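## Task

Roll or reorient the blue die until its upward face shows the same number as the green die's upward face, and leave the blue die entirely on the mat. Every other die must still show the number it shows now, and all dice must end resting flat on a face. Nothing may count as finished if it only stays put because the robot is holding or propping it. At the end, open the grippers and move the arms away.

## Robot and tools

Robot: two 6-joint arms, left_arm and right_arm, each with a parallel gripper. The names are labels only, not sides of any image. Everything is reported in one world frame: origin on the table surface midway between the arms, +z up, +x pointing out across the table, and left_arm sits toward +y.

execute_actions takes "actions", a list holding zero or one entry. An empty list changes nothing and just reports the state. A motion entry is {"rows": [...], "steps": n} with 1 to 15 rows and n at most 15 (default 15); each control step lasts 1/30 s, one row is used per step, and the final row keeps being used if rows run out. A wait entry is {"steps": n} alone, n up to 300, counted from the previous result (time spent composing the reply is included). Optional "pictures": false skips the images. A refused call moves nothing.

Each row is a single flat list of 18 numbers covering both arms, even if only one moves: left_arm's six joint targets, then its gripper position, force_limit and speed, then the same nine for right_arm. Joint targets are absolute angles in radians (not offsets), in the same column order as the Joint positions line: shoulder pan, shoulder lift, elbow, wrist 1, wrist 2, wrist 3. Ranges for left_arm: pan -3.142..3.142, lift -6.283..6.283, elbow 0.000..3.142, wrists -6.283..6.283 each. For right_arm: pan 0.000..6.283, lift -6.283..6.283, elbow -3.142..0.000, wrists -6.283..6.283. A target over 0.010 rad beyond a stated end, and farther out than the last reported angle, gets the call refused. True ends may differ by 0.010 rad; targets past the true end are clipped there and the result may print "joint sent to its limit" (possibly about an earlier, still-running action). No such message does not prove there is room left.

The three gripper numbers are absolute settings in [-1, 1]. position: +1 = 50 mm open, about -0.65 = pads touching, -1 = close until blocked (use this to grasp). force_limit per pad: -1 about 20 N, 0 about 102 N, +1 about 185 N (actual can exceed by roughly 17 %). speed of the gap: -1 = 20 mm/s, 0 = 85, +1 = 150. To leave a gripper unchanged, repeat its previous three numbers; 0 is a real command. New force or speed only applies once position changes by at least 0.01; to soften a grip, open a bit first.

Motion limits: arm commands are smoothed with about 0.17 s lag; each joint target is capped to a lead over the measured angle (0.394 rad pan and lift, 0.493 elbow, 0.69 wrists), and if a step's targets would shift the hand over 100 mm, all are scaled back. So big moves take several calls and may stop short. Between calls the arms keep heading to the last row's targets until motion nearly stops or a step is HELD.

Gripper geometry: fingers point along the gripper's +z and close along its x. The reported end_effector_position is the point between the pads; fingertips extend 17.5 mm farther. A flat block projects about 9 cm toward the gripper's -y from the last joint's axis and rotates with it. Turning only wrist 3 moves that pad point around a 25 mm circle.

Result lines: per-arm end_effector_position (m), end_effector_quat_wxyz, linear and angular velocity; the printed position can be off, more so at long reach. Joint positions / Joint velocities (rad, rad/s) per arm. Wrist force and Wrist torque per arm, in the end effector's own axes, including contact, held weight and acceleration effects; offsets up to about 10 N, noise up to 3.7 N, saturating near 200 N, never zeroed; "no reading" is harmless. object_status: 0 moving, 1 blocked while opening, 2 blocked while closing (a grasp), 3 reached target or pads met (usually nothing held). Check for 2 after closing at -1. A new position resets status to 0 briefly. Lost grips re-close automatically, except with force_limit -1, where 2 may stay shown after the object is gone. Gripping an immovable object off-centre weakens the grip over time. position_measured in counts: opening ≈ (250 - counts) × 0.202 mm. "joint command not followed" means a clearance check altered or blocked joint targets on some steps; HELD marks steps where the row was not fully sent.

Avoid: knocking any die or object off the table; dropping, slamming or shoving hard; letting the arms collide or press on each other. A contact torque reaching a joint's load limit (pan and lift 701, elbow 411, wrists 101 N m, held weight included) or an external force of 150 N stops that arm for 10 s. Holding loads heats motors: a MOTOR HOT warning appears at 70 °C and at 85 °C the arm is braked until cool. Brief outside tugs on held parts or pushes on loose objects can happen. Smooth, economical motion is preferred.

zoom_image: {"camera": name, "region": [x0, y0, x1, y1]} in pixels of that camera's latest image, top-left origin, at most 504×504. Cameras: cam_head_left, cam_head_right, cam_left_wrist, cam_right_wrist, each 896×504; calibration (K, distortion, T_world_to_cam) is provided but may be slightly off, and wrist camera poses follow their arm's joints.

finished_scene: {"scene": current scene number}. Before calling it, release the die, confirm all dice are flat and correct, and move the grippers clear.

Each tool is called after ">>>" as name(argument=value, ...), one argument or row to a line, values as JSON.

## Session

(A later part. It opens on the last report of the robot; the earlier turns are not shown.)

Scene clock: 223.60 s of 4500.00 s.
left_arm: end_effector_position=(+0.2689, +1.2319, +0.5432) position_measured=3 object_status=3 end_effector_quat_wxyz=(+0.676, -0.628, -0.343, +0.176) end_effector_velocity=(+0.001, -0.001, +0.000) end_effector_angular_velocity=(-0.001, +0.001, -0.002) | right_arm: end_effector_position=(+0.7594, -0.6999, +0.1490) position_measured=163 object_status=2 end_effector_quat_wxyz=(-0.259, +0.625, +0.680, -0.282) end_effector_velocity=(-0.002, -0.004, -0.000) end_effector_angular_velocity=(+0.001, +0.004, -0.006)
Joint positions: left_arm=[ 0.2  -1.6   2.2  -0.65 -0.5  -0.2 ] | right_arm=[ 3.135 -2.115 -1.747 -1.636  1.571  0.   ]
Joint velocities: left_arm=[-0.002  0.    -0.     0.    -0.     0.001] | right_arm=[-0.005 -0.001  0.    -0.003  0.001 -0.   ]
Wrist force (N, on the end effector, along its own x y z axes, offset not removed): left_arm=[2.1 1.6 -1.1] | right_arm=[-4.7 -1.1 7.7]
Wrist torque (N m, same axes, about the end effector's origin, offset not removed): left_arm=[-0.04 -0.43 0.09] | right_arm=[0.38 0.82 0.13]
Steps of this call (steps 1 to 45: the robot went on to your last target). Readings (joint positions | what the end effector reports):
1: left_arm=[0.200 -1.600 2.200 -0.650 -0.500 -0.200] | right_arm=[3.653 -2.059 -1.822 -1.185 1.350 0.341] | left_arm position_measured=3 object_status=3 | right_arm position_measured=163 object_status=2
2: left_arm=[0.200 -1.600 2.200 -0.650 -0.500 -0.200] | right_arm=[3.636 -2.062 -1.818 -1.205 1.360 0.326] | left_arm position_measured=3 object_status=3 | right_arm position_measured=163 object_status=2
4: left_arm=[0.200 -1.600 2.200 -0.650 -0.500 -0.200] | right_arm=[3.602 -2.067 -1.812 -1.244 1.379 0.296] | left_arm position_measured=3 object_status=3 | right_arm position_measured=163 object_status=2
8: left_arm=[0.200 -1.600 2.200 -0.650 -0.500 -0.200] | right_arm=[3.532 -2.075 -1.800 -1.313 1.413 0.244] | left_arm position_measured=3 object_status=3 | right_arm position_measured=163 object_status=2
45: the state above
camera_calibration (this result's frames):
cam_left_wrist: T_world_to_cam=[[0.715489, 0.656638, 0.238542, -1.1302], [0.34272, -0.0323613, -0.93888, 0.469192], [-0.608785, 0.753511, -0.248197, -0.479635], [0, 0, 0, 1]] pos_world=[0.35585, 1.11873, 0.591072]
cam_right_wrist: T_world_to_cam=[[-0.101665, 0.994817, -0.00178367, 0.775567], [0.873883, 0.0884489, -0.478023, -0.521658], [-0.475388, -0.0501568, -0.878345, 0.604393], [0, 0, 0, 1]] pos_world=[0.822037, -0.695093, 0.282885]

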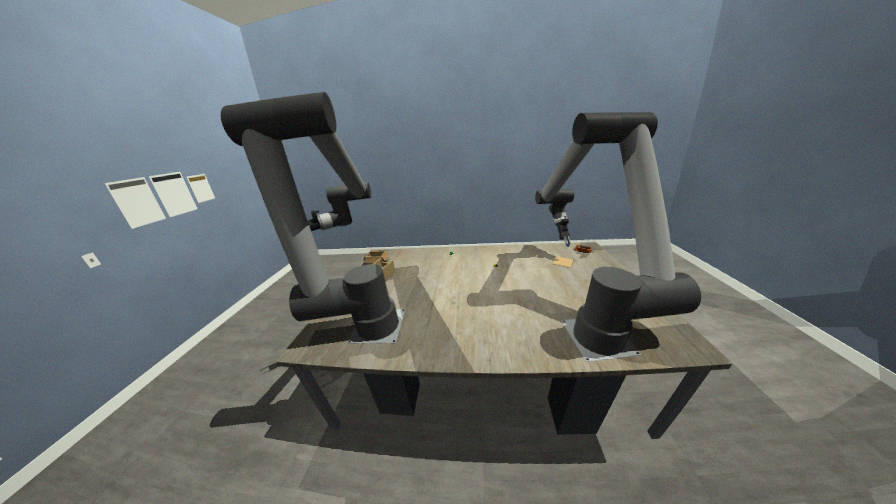

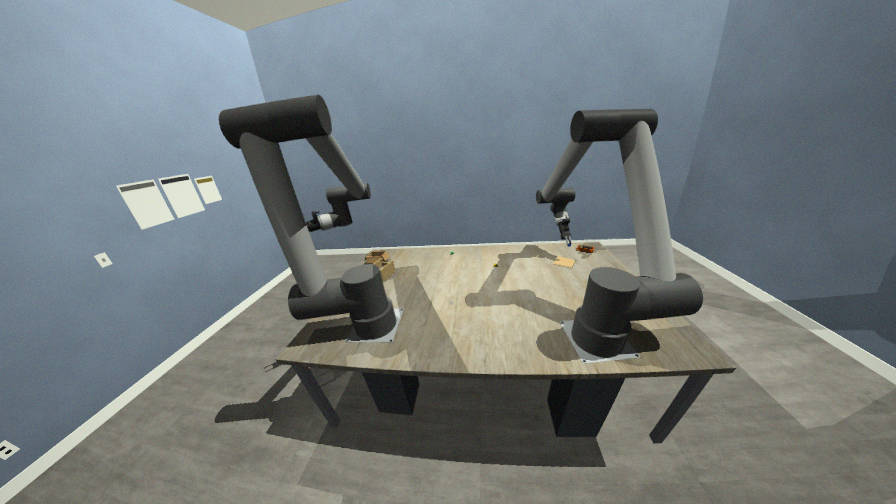

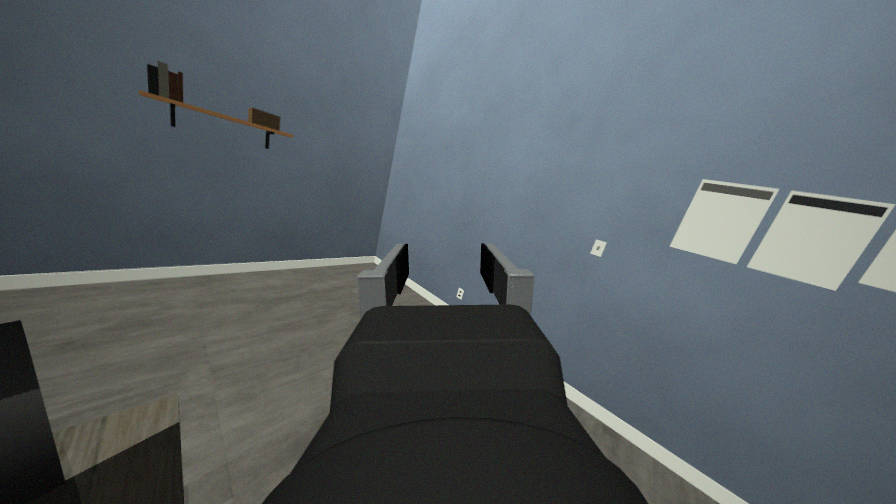

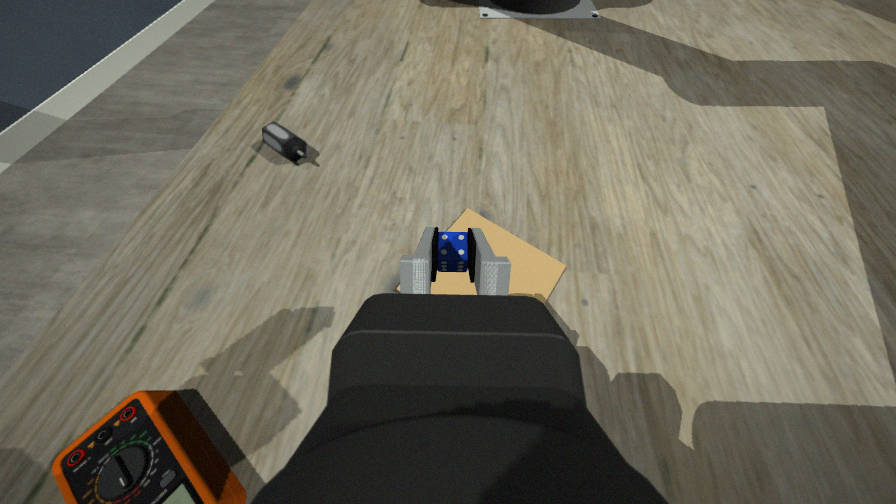

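>>> execute_actions(
  actions=[
    {"rows":[[0.2,-1.6,2.2,-0.65,-0.5,-0.2,1,0,0,3.1814,-2.177,-1.8534,-1.4674,1.571,0,-1,-0.5,0]]},
  ],
  pictures=false,
)

>>> execute_actions(
  actions=[
    {"rows":[[0.2,-1.6,2.2,-0.65,-0.5,-0.2,1,0,0,3.1814,-2.1864,-1.8557,-1.4557,1.571,0,-1,-0.5,0]]},
  ],
  pictures=false,
)

>>> execute_actions(
  actions=[
    {"steps":10},
  ],
)

Scene clock: 237.63 s of 4500.00 s.
left_arm: end_effector_position=(+0.2689, +1.2319, +0.5432) position_measured=3 object_status=3 end_effector_quat_wxyz=(+0.676, -0.628, -0.343, +0.176) end_effector_velocity=(+0.000, +0.000, +0.000) end_effector_angular_velocity=(-0.000, -0.000, -0.001) | right_arm: end_effector_position=(+0.7232, -0.6669, +0.0397) position_measured=163 object_status=2 end_effector_quat_wxyz=(-0.253, +0.610, +0.694, -0.288) end_effector_velocity=(-0.014, +0.011, -0.037) end_effector_angular_velocity=(+0.001, -0.005, +0.016)
Joint positions: left_arm=[ 0.2  -1.6   2.2  -0.65 -0.5  -0.2 ] | right_arm=[ 3.179 -2.174 -1.849 -1.475  1.571 -0.   ]
Joint velocities: left_arm=[ 0.    -0.    -0.001  0.     0.001  0.   ] | right_arm=[ 0.015 -0.021 -0.037  0.062  0.    -0.001]
Wrist force (N, on the end effector, along its own x y z axes, offset not removed): left_arm=[2.7 2.3 -2.2] | right_arm=[-3.8 1.8 9.5]
Wrist torque (N m, same axes, about the end effector's origin, offset not removed): left_arm=[0.03 -0.37 0.18] | right_arm=[0.92 0.67 0.14]
Steps of this call (steps 1 to 15: the robot went on to your last target; steps 16 to 90: nothing new was sent; then 10.53 s passed at rest; steps 91 to 105: all 15 steps of this action). Readings (joint positions | what the end effector reports):
91: left_arm=[0.200 -1.600 2.200 -0.650 -0.500 -0.200] | right_arm=[3.134 -2.115 -1.747 -1.636 1.571 -0.000] | left_arm position_measured=3 object_status=3 | right_arm position_measured=163 object_status=2
92: left_arm=[0.200 -1.600 2.200 -0.650 -0.500 -0.200] | right_arm=[3.137 -2.118 -1.751 -1.632 1.571 -0.000] | left_arm position_measured=3 object_status=3 | right_arm position_measured=163 object_status=2
94: left_arm=[0.200 -1.600 2.200 -0.650 -0.500 -0.200] | right_arm=[3.149 -2.135 -1.778 -1.593 1.571 -0.000] | left_arm position_measured=3 object_status=3 | right_arm position_measured=163 object_status=2
98: left_arm=[0.200 -1.600 2.200 -0.650 -0.500 -0.200] | right_arm=[3.169 -2.161 -1.825 -1.516 1.571 -0.000] | left_arm position_measured=3 object_status=3 | right_arm position_measured=163 object_status=2
105: the state above

Scene clock: 248.00 s of 4500.00 s.
left_arm: end_effector_position=(+0.2689, +1.2319, +0.5432) position_measured=3 object_status=3 end_effector_quat_wxyz=(+0.676, -0.628, -0.343, +0.176) end_effector_velocity=(-0.000, +0.000, -0.000) end_effector_angular_velocity=(+0.002, -0.001, -0.000) | right_arm: end_effector_position=(+0.7219, -0.6656, +0.0292) position_measured=163 object_status=2 end_effector_quat_wxyz=(-0.252, +0.609, +0.695, -0.288) end_effector_velocity=(-0.000, -0.000, -0.000) end_effector_angular_velocity=(-0.001, +0.001, -0.001)
Joint positions: left_arm=[ 0.2  -1.6   2.2  -0.65 -0.5  -0.2 ] | right_arm=[ 3.181 -2.183 -1.854 -1.461  1.571 -0.   ]
Joint velocities: left_arm=[ 0.     0.     0.     0.     0.    -0.002] | right_arm=[-0.    -0.    -0.    -0.    -0.     0.001]
Wrist force (N, on the end effector, along its own x y z axes, offset not removed): left_arm=[1.0 0.6 4.8] | right_arm=[-13.4 -19.8 -16.2]
Wrist torque (N m, same axes, about the end effector's origin, offset not removed): left_arm=[-0.07 0.03 0.02] | right_arm=[0.99 0.48 0.18]
FORCE FAULT: contact force on the right arm reached its limit, and that arm stopped for 10 seconds. The contact can be on any part of that arm, not only on its tool. That arm's remaining commands of this call were not run. That arm holds still and accepts commands again. Move the arm away from the contact; if what it grips holds it there, let go first. Pushing or pulling that hard again can fault the arm again.
The stop of the right arm began at step 11 of this call (marked STOPPED below). From that step on that arm followed nothing that you had sent. 5 of its steps, steps kept back included, did not run and will not run. Nothing is kept back now, and the robot has no last target.
Steps of this call (steps 1 to 15: all 15 steps of this action; steps 16 to 311: the stop continued). Readings (joint positions | what the end effector reports):
1: left_arm=[0.200 -1.600 2.200 -0.650 -0.500 -0.200] | right_arm=[3.180 -2.175 -1.850 -1.474 1.571 -0.000] | left_arm position_measured=3 object_status=3 | right_arm position_measured=163 object_status=2
2: left_arm=[0.200 -1.600 2.200 -0.650 -0.500 -0.200] | right_arm=[3.180 -2.176 -1.851 -1.471 1.571 -0.000] | left_arm position_measured=3 object_status=3 | right_arm position_measured=163 object_status=2
4: left_arm=[0.200 -1.600 2.200 -0.650 -0.500 -0.200] | right_arm=[3.181 -2.180 -1.853 -1.465 1.571 -0.000] | left_arm position_measured=3 object_status=3 | right_arm position_measured=163 object_status=2
8: left_arm=[0.200 -1.600 2.200 -0.650 -0.500 -0.200] | right_arm=[3.181 -2.184 -1.854 -1.459 1.571 -0.000] | left_arm position_measured=3 object_status=3 | right_arm position_measured=163 object_status=2
11: left_arm=[0.200 -1.600 2.200 -0.650 -0.500 -0.200] | right_arm=[3.181 -2.184 -1.854 -1.459 1.571 -0.000] | left_arm position_measured=3 object_status=3 | right_arm position_measured=163 object_status=2 STOPPED (the right arm)
311: the state above

Scene clock: 248.03 s of 4500.00 s.
left_arm: end_effector_position=(+0.2689, +1.2319, +0.5432) position_measured=3 object_status=3 end_effector_quat_wxyz=(+0.676, -0.628, -0.343, +0.176) end_effector_velocity=(+0.000, +0.000, +0.000) end_effector_angular_velocity=(-0.000, -0.001, +0.001) | right_arm: end_effector_position=(+0.7219, -0.6656, +0.0292) position_measured=163 object_status=2 end_effector_quat_wxyz=(-0.252, +0.609, +0.695, -0.288) end_effector_velocity=(+0.002, -0.000, +0.001) end_effector_angular_velocity=(+0.000, -0.002, -0.001)
Joint positions: left_arm=[ 0.2  -1.6   2.2  -0.65 -0.5  -0.2 ] | right_arm=[ 3.181 -2.183 -1.854 -1.461  1.571 -0.   ]
Joint velocities: left_arm=[ 0.001  0.    -0.001 -0.001 -0.     0.001] | right_arm=[-0.001  0.     0.002 -0.    -0.    -0.   ]
Wrist force (N, on the end effector, along its own x y z axes, offset not removed): left_arm=[2.4 1.8 -2.6] | right_arm=[-12.2 -21.5 -12.5]
Wrist torque (N m, same axes, about the end effector's origin, offset not removed): left_arm=[-0.02 -0.53 0.15] | right_arm=[0.58 0.53 0.20]
A stop began in an earlier call of the same reply, so what this call sent did not run. Send another action.
Steps of this call (step 1: nothing new was sent). Readings (joint positions | what the end effector reports):
1: the state above
camera_calibration (this result's frames):
cam_left_wrist: T_world_to_cam=[[0.715489, 0.656638, 0.238542, -1.1302], [0.34272, -0.0323614, -0.93888, 0.469192], [-0.608785, 0.753511, -0.248197, -0.479635], [0, 0, 0, 1]] pos_world=[0.35585, 1.11873, 0.591072]
cam_right_wrist: T_world_to_cam=[[-0.147952, 0.988994, -0.00141284, 0.766901], [0.86865, 0.129265, -0.478265, -0.518277], [-0.472818, -0.0719874, -0.878214, 0.466706], [0, 0, 0, 1]] pos_world=[0.784333, -0.657868, 0.163078]

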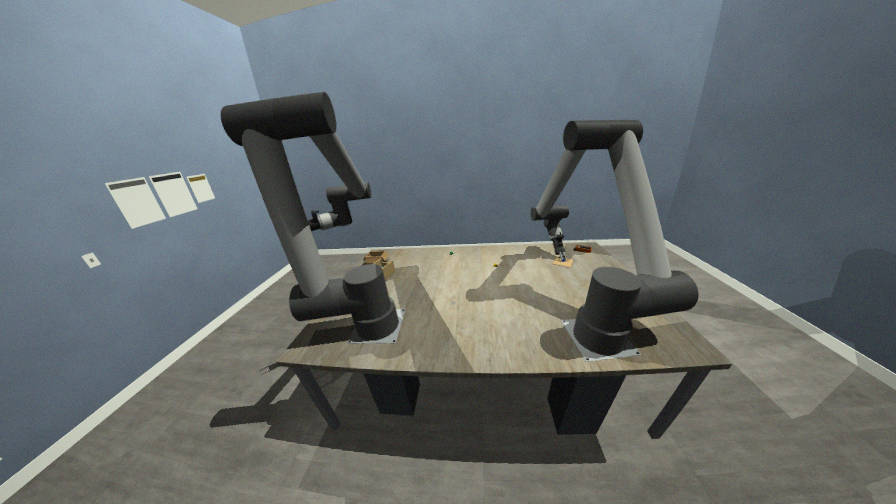

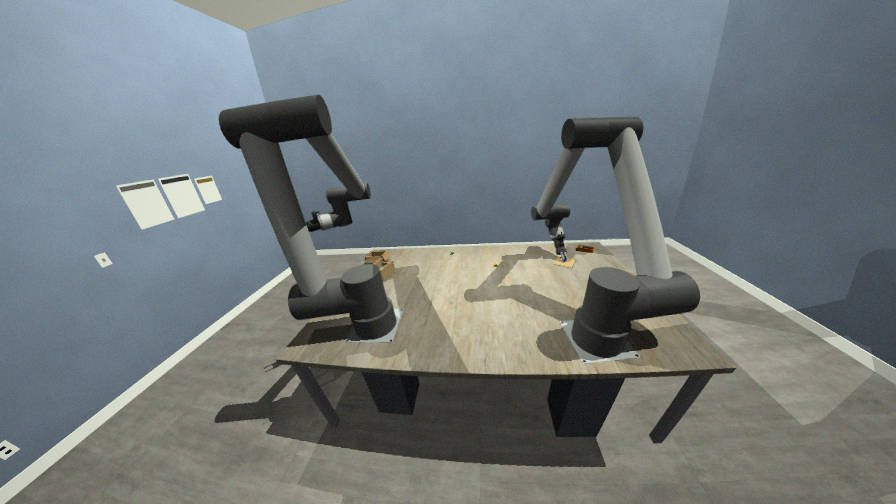

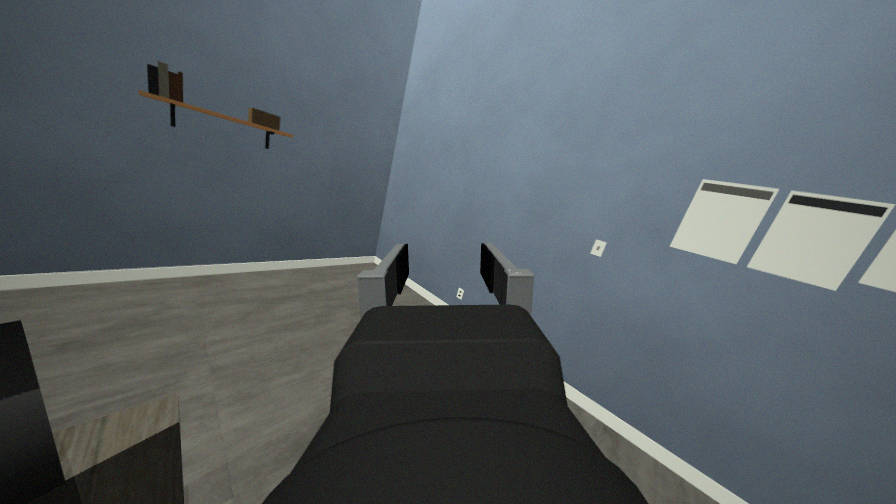

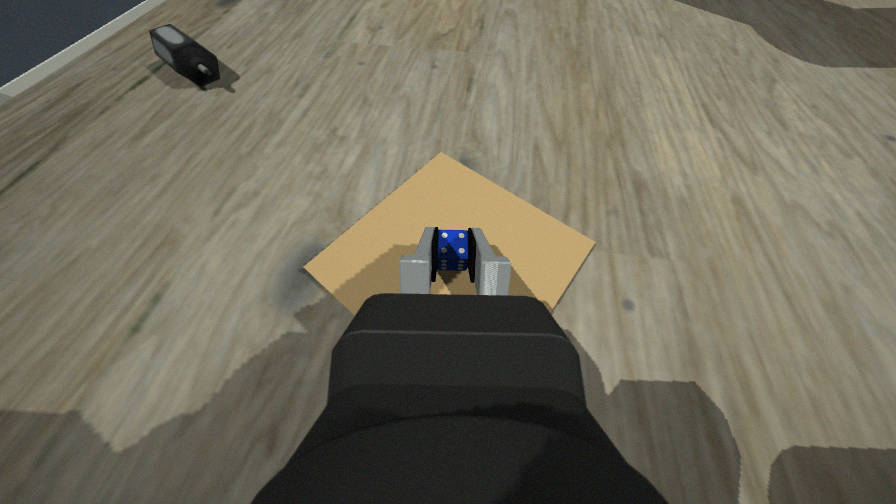

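Contact came earlier than expected (z≈0.030). Release and retreat.

>>> execute_actions(
  actions=[
    {"rows":[[0.2,-1.6,2.2,-0.65,-0.5,-0.2,1,0,0,3.181,-2.182,-1.854,-1.462,1.571,0,1,-0.5,0]]},
  ],
  pictures=false,
)

>>> execute_actions(
  actions=[
    {"rows":[[0.2,-1.6,2.2,-0.65,-0.5,-0.2,1,0,0,3.181,-2.1,-1.7,-1.7,1.571,0,1,-0.5,0]]},
  ],
  pictures=false,
)

>>> execute_actions(
  actions=[
    {"steps":20},
  ],
)

>>> zoom_image(
  camera="cam_right_wrist",
  region=[350, 170, 560, 310],
)

Scene clock: 256.47 s of 4500.00 s.
left_arm: end_effector_position=(+0.2689, +1.2319, +0.5432) position_measured=3 object_status=3 end_effector_quat_wxyz=(+0.676, -0.628, -0.343, +0.176) end_effector_velocity=(-0.000, +0.000, +0.000) end_effector_angular_velocity=(-0.000, -0.001, +0.001) | right_arm: end_effector_position=(+0.7215, -0.6656, +0.0299) position_measured=3 object_status=0 end_effector_quat_wxyz=(-0.252, +0.609, +0.695, -0.288) end_effector_velocity=(-0.001, +0.001, +0.001) end_effector_angular_velocity=(+0.000, +0.000, +0.001)
Joint positions: left_arm=[ 0.2  -1.6   2.2  -0.65 -0.5  -0.2 ] | right_arm=[ 3.181 -2.182 -1.854 -1.462  1.571 -0.   ]
Joint velocities: left_arm=[ 0.001 -0.    -0.001 -0.    -0.001  0.001] | right_arm=[ 0.001  0.001 -0.001 -0.     0.    -0.   ]
Wrist force (N, on the end effector, along its own x y z axes, offset not removed): left_arm=[2.8 -0.9 0.7] | right_arm=[-7.5 -2.5 4.8]
Wrist torque (N m, same axes, about the end effector's origin, offset not removed): left_arm=[-0.34 -0.41 0.24] | right_arm=[0.02 1.37 0.19]
Steps of this call (steps 1 to 90: nothing new was sent; then 4.93 s passed at rest; steps 91 to 105: all 15 steps of this action). Readings (joint positions | what the end effector reports):
91: left_arm=[0.200 -1.600 2.200 -0.650 -0.500 -0.200] | right_arm=[3.181 -2.183 -1.854 -1.461 1.571 -0.000] | left_arm position_measured=3 object_status=3 | right_arm position_measured=159 object_status=0
92: left_arm=[0.200 -1.600 2.200 -0.650 -0.500 -0.200] | right_arm=[3.181 -2.183 -1.854 -1.461 1.571 -0.000] | left_arm position_measured=3 object_status=3 | right_arm position_measured=145 object_status=0
94: left_arm=[0.200 -1.600 2.200 -0.650 -0.500 -0.200] | right_arm=[3.181 -2.183 -1.854 -1.461 1.571 -0.000] | left_arm position_measured=3 object_status=3 | right_arm position_measured=117 object_status=0
98: left_arm=[0.200 -1.600 2.200 -0.650 -0.500 -0.200] | right_arm=[3.181 -2.182 -1.854 -1.462 1.571 -0.000] | left_arm position_measured=3 object_status=3 | right_arm position_measured=61 object_status=0
105: the state above

Scene clock: 256.97 s of 4500.00 s.
left_arm: end_effector_position=(+0.2689, +1.2319, +0.5432) position_measured=3 object_status=3 end_effector_quat_wxyz=(+0.676, -0.628, -0.343, +0.176) end_effector_velocity=(-0.000, +0.000, -0.000) end_effector_angular_velocity=(-0.001, +0.002, +0.000) | right_arm: end_effector_position=(+0.7783, -0.6582, +0.1792) position_measured=3 object_status=3 end_effector_quat_wxyz=(-0.253, +0.609, +0.695, -0.288) end_effector_velocity=(+0.020, +0.003, +0.088) end_effector_angular_velocity=(-0.001, +0.012, +0.000)
Joint positions: left_arm=[ 0.2  -1.6   2.2  -0.65 -0.5  -0.2 ] | right_arm=[ 3.181 -2.105 -1.711 -1.683  1.571 -0.   ]
Joint velocities: left_arm=[ 0.001 -0.     0.     0.     0.001  0.002] | right_arm=[ 0.     0.042  0.079 -0.132  0.    -0.   ]
Wrist force (N, on the end effector, along its own x y z axes, offset not removed): left_arm=[4.2 5.4 -0.3] | right_arm=[-4.3 -0.1 2.0]
Wrist torque (N m, same axes, about the end effector's origin, offset not removed): left_arm=[0.68 -0.85 -0.28] | right_arm=[0.43 0.74 0.10]
Steps of this call (steps 1 to 15: all 15 steps of this action). Readings (joint positions | what the end effector reports):
1: left_arm=[0.200 -1.600 2.200 -0.650 -0.500 -0.200] | right_arm=[3.181 -2.182 -1.854 -1.462 1.571 -0.000] | left_arm position_measured=3 object_status=3 | right_arm position_measured=3 object_status=0
2: left_arm=[0.200 -1.600 2.200 -0.650 -0.500 -0.200] | right_arm=[3.181 -2.179 -1.850 -1.466 1.571 -0.000] | left_arm position_measured=3 object_status=3 | right_arm position_measured=3 object_status=0
4: left_arm=[0.200 -1.600 2.200 -0.650 -0.500 -0.200] | right_arm=[3.181 -2.162 -1.821 -1.506 1.571 -0.000] | left_arm position_measured=3 object_status=3 | right_arm position_measured=3 object_status=3
8: left_arm=[0.200 -1.600 2.200 -0.650 -0.500 -0.200] | right_arm=[3.181 -2.132 -1.762 -1.599 1.571 -0.000] | left_arm position_measured=3 object_status=3 | right_arm position_measured=3 object_status=3
15: the state above

Scene clock: 257.63 s of 4500.00 s.
left_arm: end_effector_position=(+0.2689, +1.2319, +0.5432) position_measured=3 object_status=3 end_effector_quat_wxyz=(+0.676, -0.628, -0.343, +0.176) end_effector_velocity=(+0.001, -0.000, +0.000) end_effector_angular_velocity=(+0.000, -0.000, -0.001) | right_arm: end_effector_position=(+0.7810, -0.6579, +0.1907) position_measured=3 object_status=3 end_effector_quat_wxyz=(-0.253, +0.609, +0.694, -0.288) end_effector_velocity=(+0.001, +0.002, +0.000) end_effector_angular_velocity=(+0.000, -0.000, +0.003)
Joint positions: left_arm=[ 0.2  -1.6   2.2  -0.65 -0.5  -0.2 ] | right_arm=[ 3.181 -2.1   -1.7   -1.7    1.571 -0.   ]
Joint velocities: left_arm=[-0.001 -0.    -0.    -0.     0.     0.   ] | right_arm=[ 0.002 -0.     0.001 -0.001 -0.    -0.001]
Wrist force (N, on the end effector, along its own x y z axes, offset not removed): left_arm=[9.4 -1.0 2.4] | right_arm=[-3.6 -0.5 8.5]
Wrist torque (N m, same axes, about the end effector's origin, offset not removed): left_arm=[-0.52 -1.83 -0.05] | right_arm=[0.55 0.60 0.24]
Steps of this call (steps 1 to 20: the robot went on to your last target). Readings (joint positions | what the end effector reports):
1: left_arm=[0.200 -1.600 2.200 -0.650 -0.500 -0.200] | right_arm=[3.181 -2.104 -1.708 -1.687 1.571 -0.000] | left_arm position_measured=3 object_status=3 | right_arm position_measured=3 object_status=3
2: left_arm=[0.200 -1.600 2.200 -0.650 -0.500 -0.200] | right_arm=[3.181 -2.103 -1.706 -1.690 1.571 -0.000] | left_arm position_measured=3 object_status=3 | right_arm position_measured=3 object_status=3
4: left_arm=[0.200 -1.600 2.200 -0.650 -0.500 -0.200] | right_arm=[3.181 -2.102 -1.704 -1.694 1.571 -0.000] | left_arm position_measured=3 object_status=3 | right_arm position_measured=3 object_status=3
8: left_arm=[0.200 -1.600 2.200 -0.650 -0.500 -0.200] | right_arm=[3.181 -2.101 -1.701 -1.698 1.571 -0.000] | left_arm position_measured=3 object_status=3 | right_arm position_measured=3 object_status=3
20: the state above
camera_calibration (this result's frames):
cam_left_wrist: T_world_to_cam=[[0.715488, 0.656638, 0.238543, -1.1302], [0.34272, -0.0323612, -0.93888, 0.469192], [-0.608785, 0.753511, -0.248197, -0.479635], [0, 0, 0, 1]] pos_world=[0.35585, 1.11873, 0.591072]
cam_right_wrist: T_world_to_cam=[[-0.147796, 0.989017, -0.00137769, 0.768189], [0.867613, 0.128985, -0.480219, -0.492387], [-0.474767, -0.0721699, -0.877147, 0.638235], [0, 0, 0, 1]] pos_world=[0.84375, -0.65018, 0.32443]

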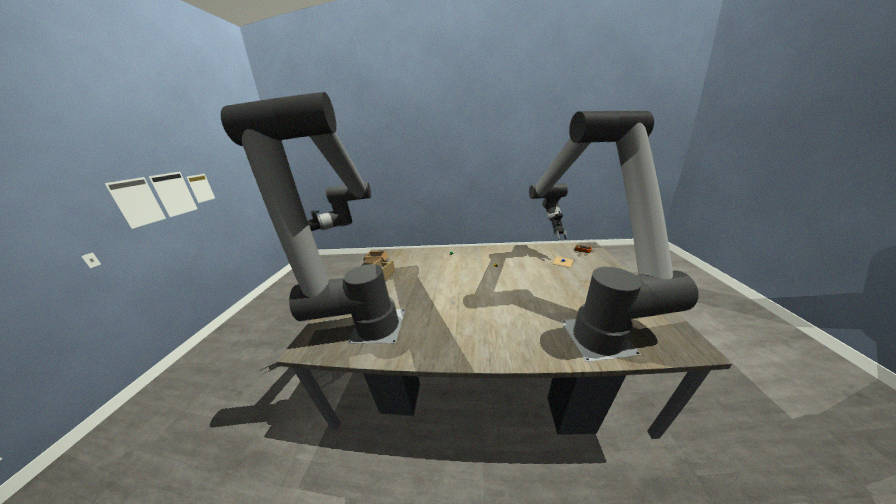

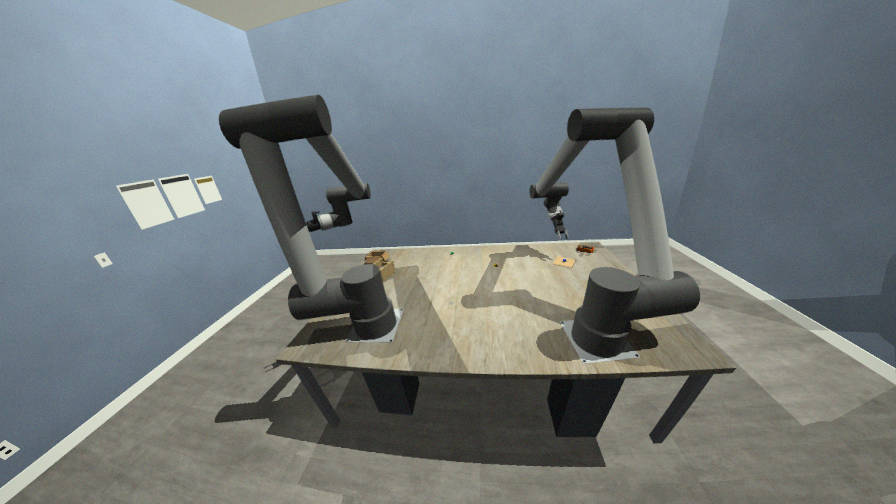

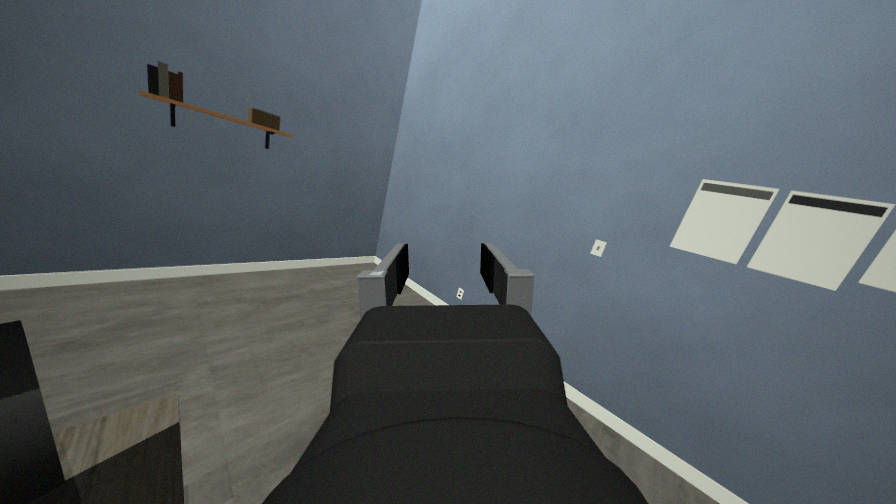

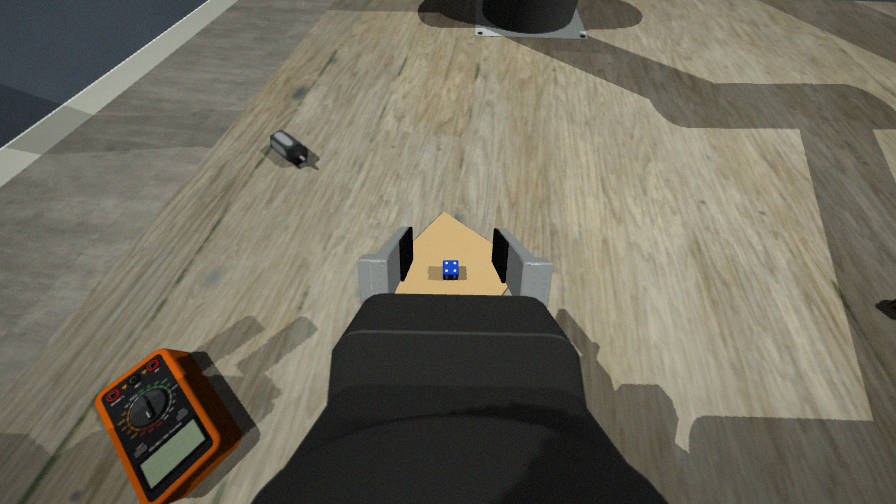

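Region (350, 170, 560, 310) of cam_right_wrist's 896x504 image, scaled by 2.400, with more detail than that image has.

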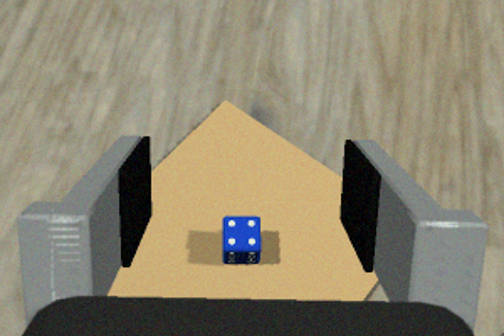

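>>> finished_scene(
  scene=1,
)

The scene is finished: the task was done.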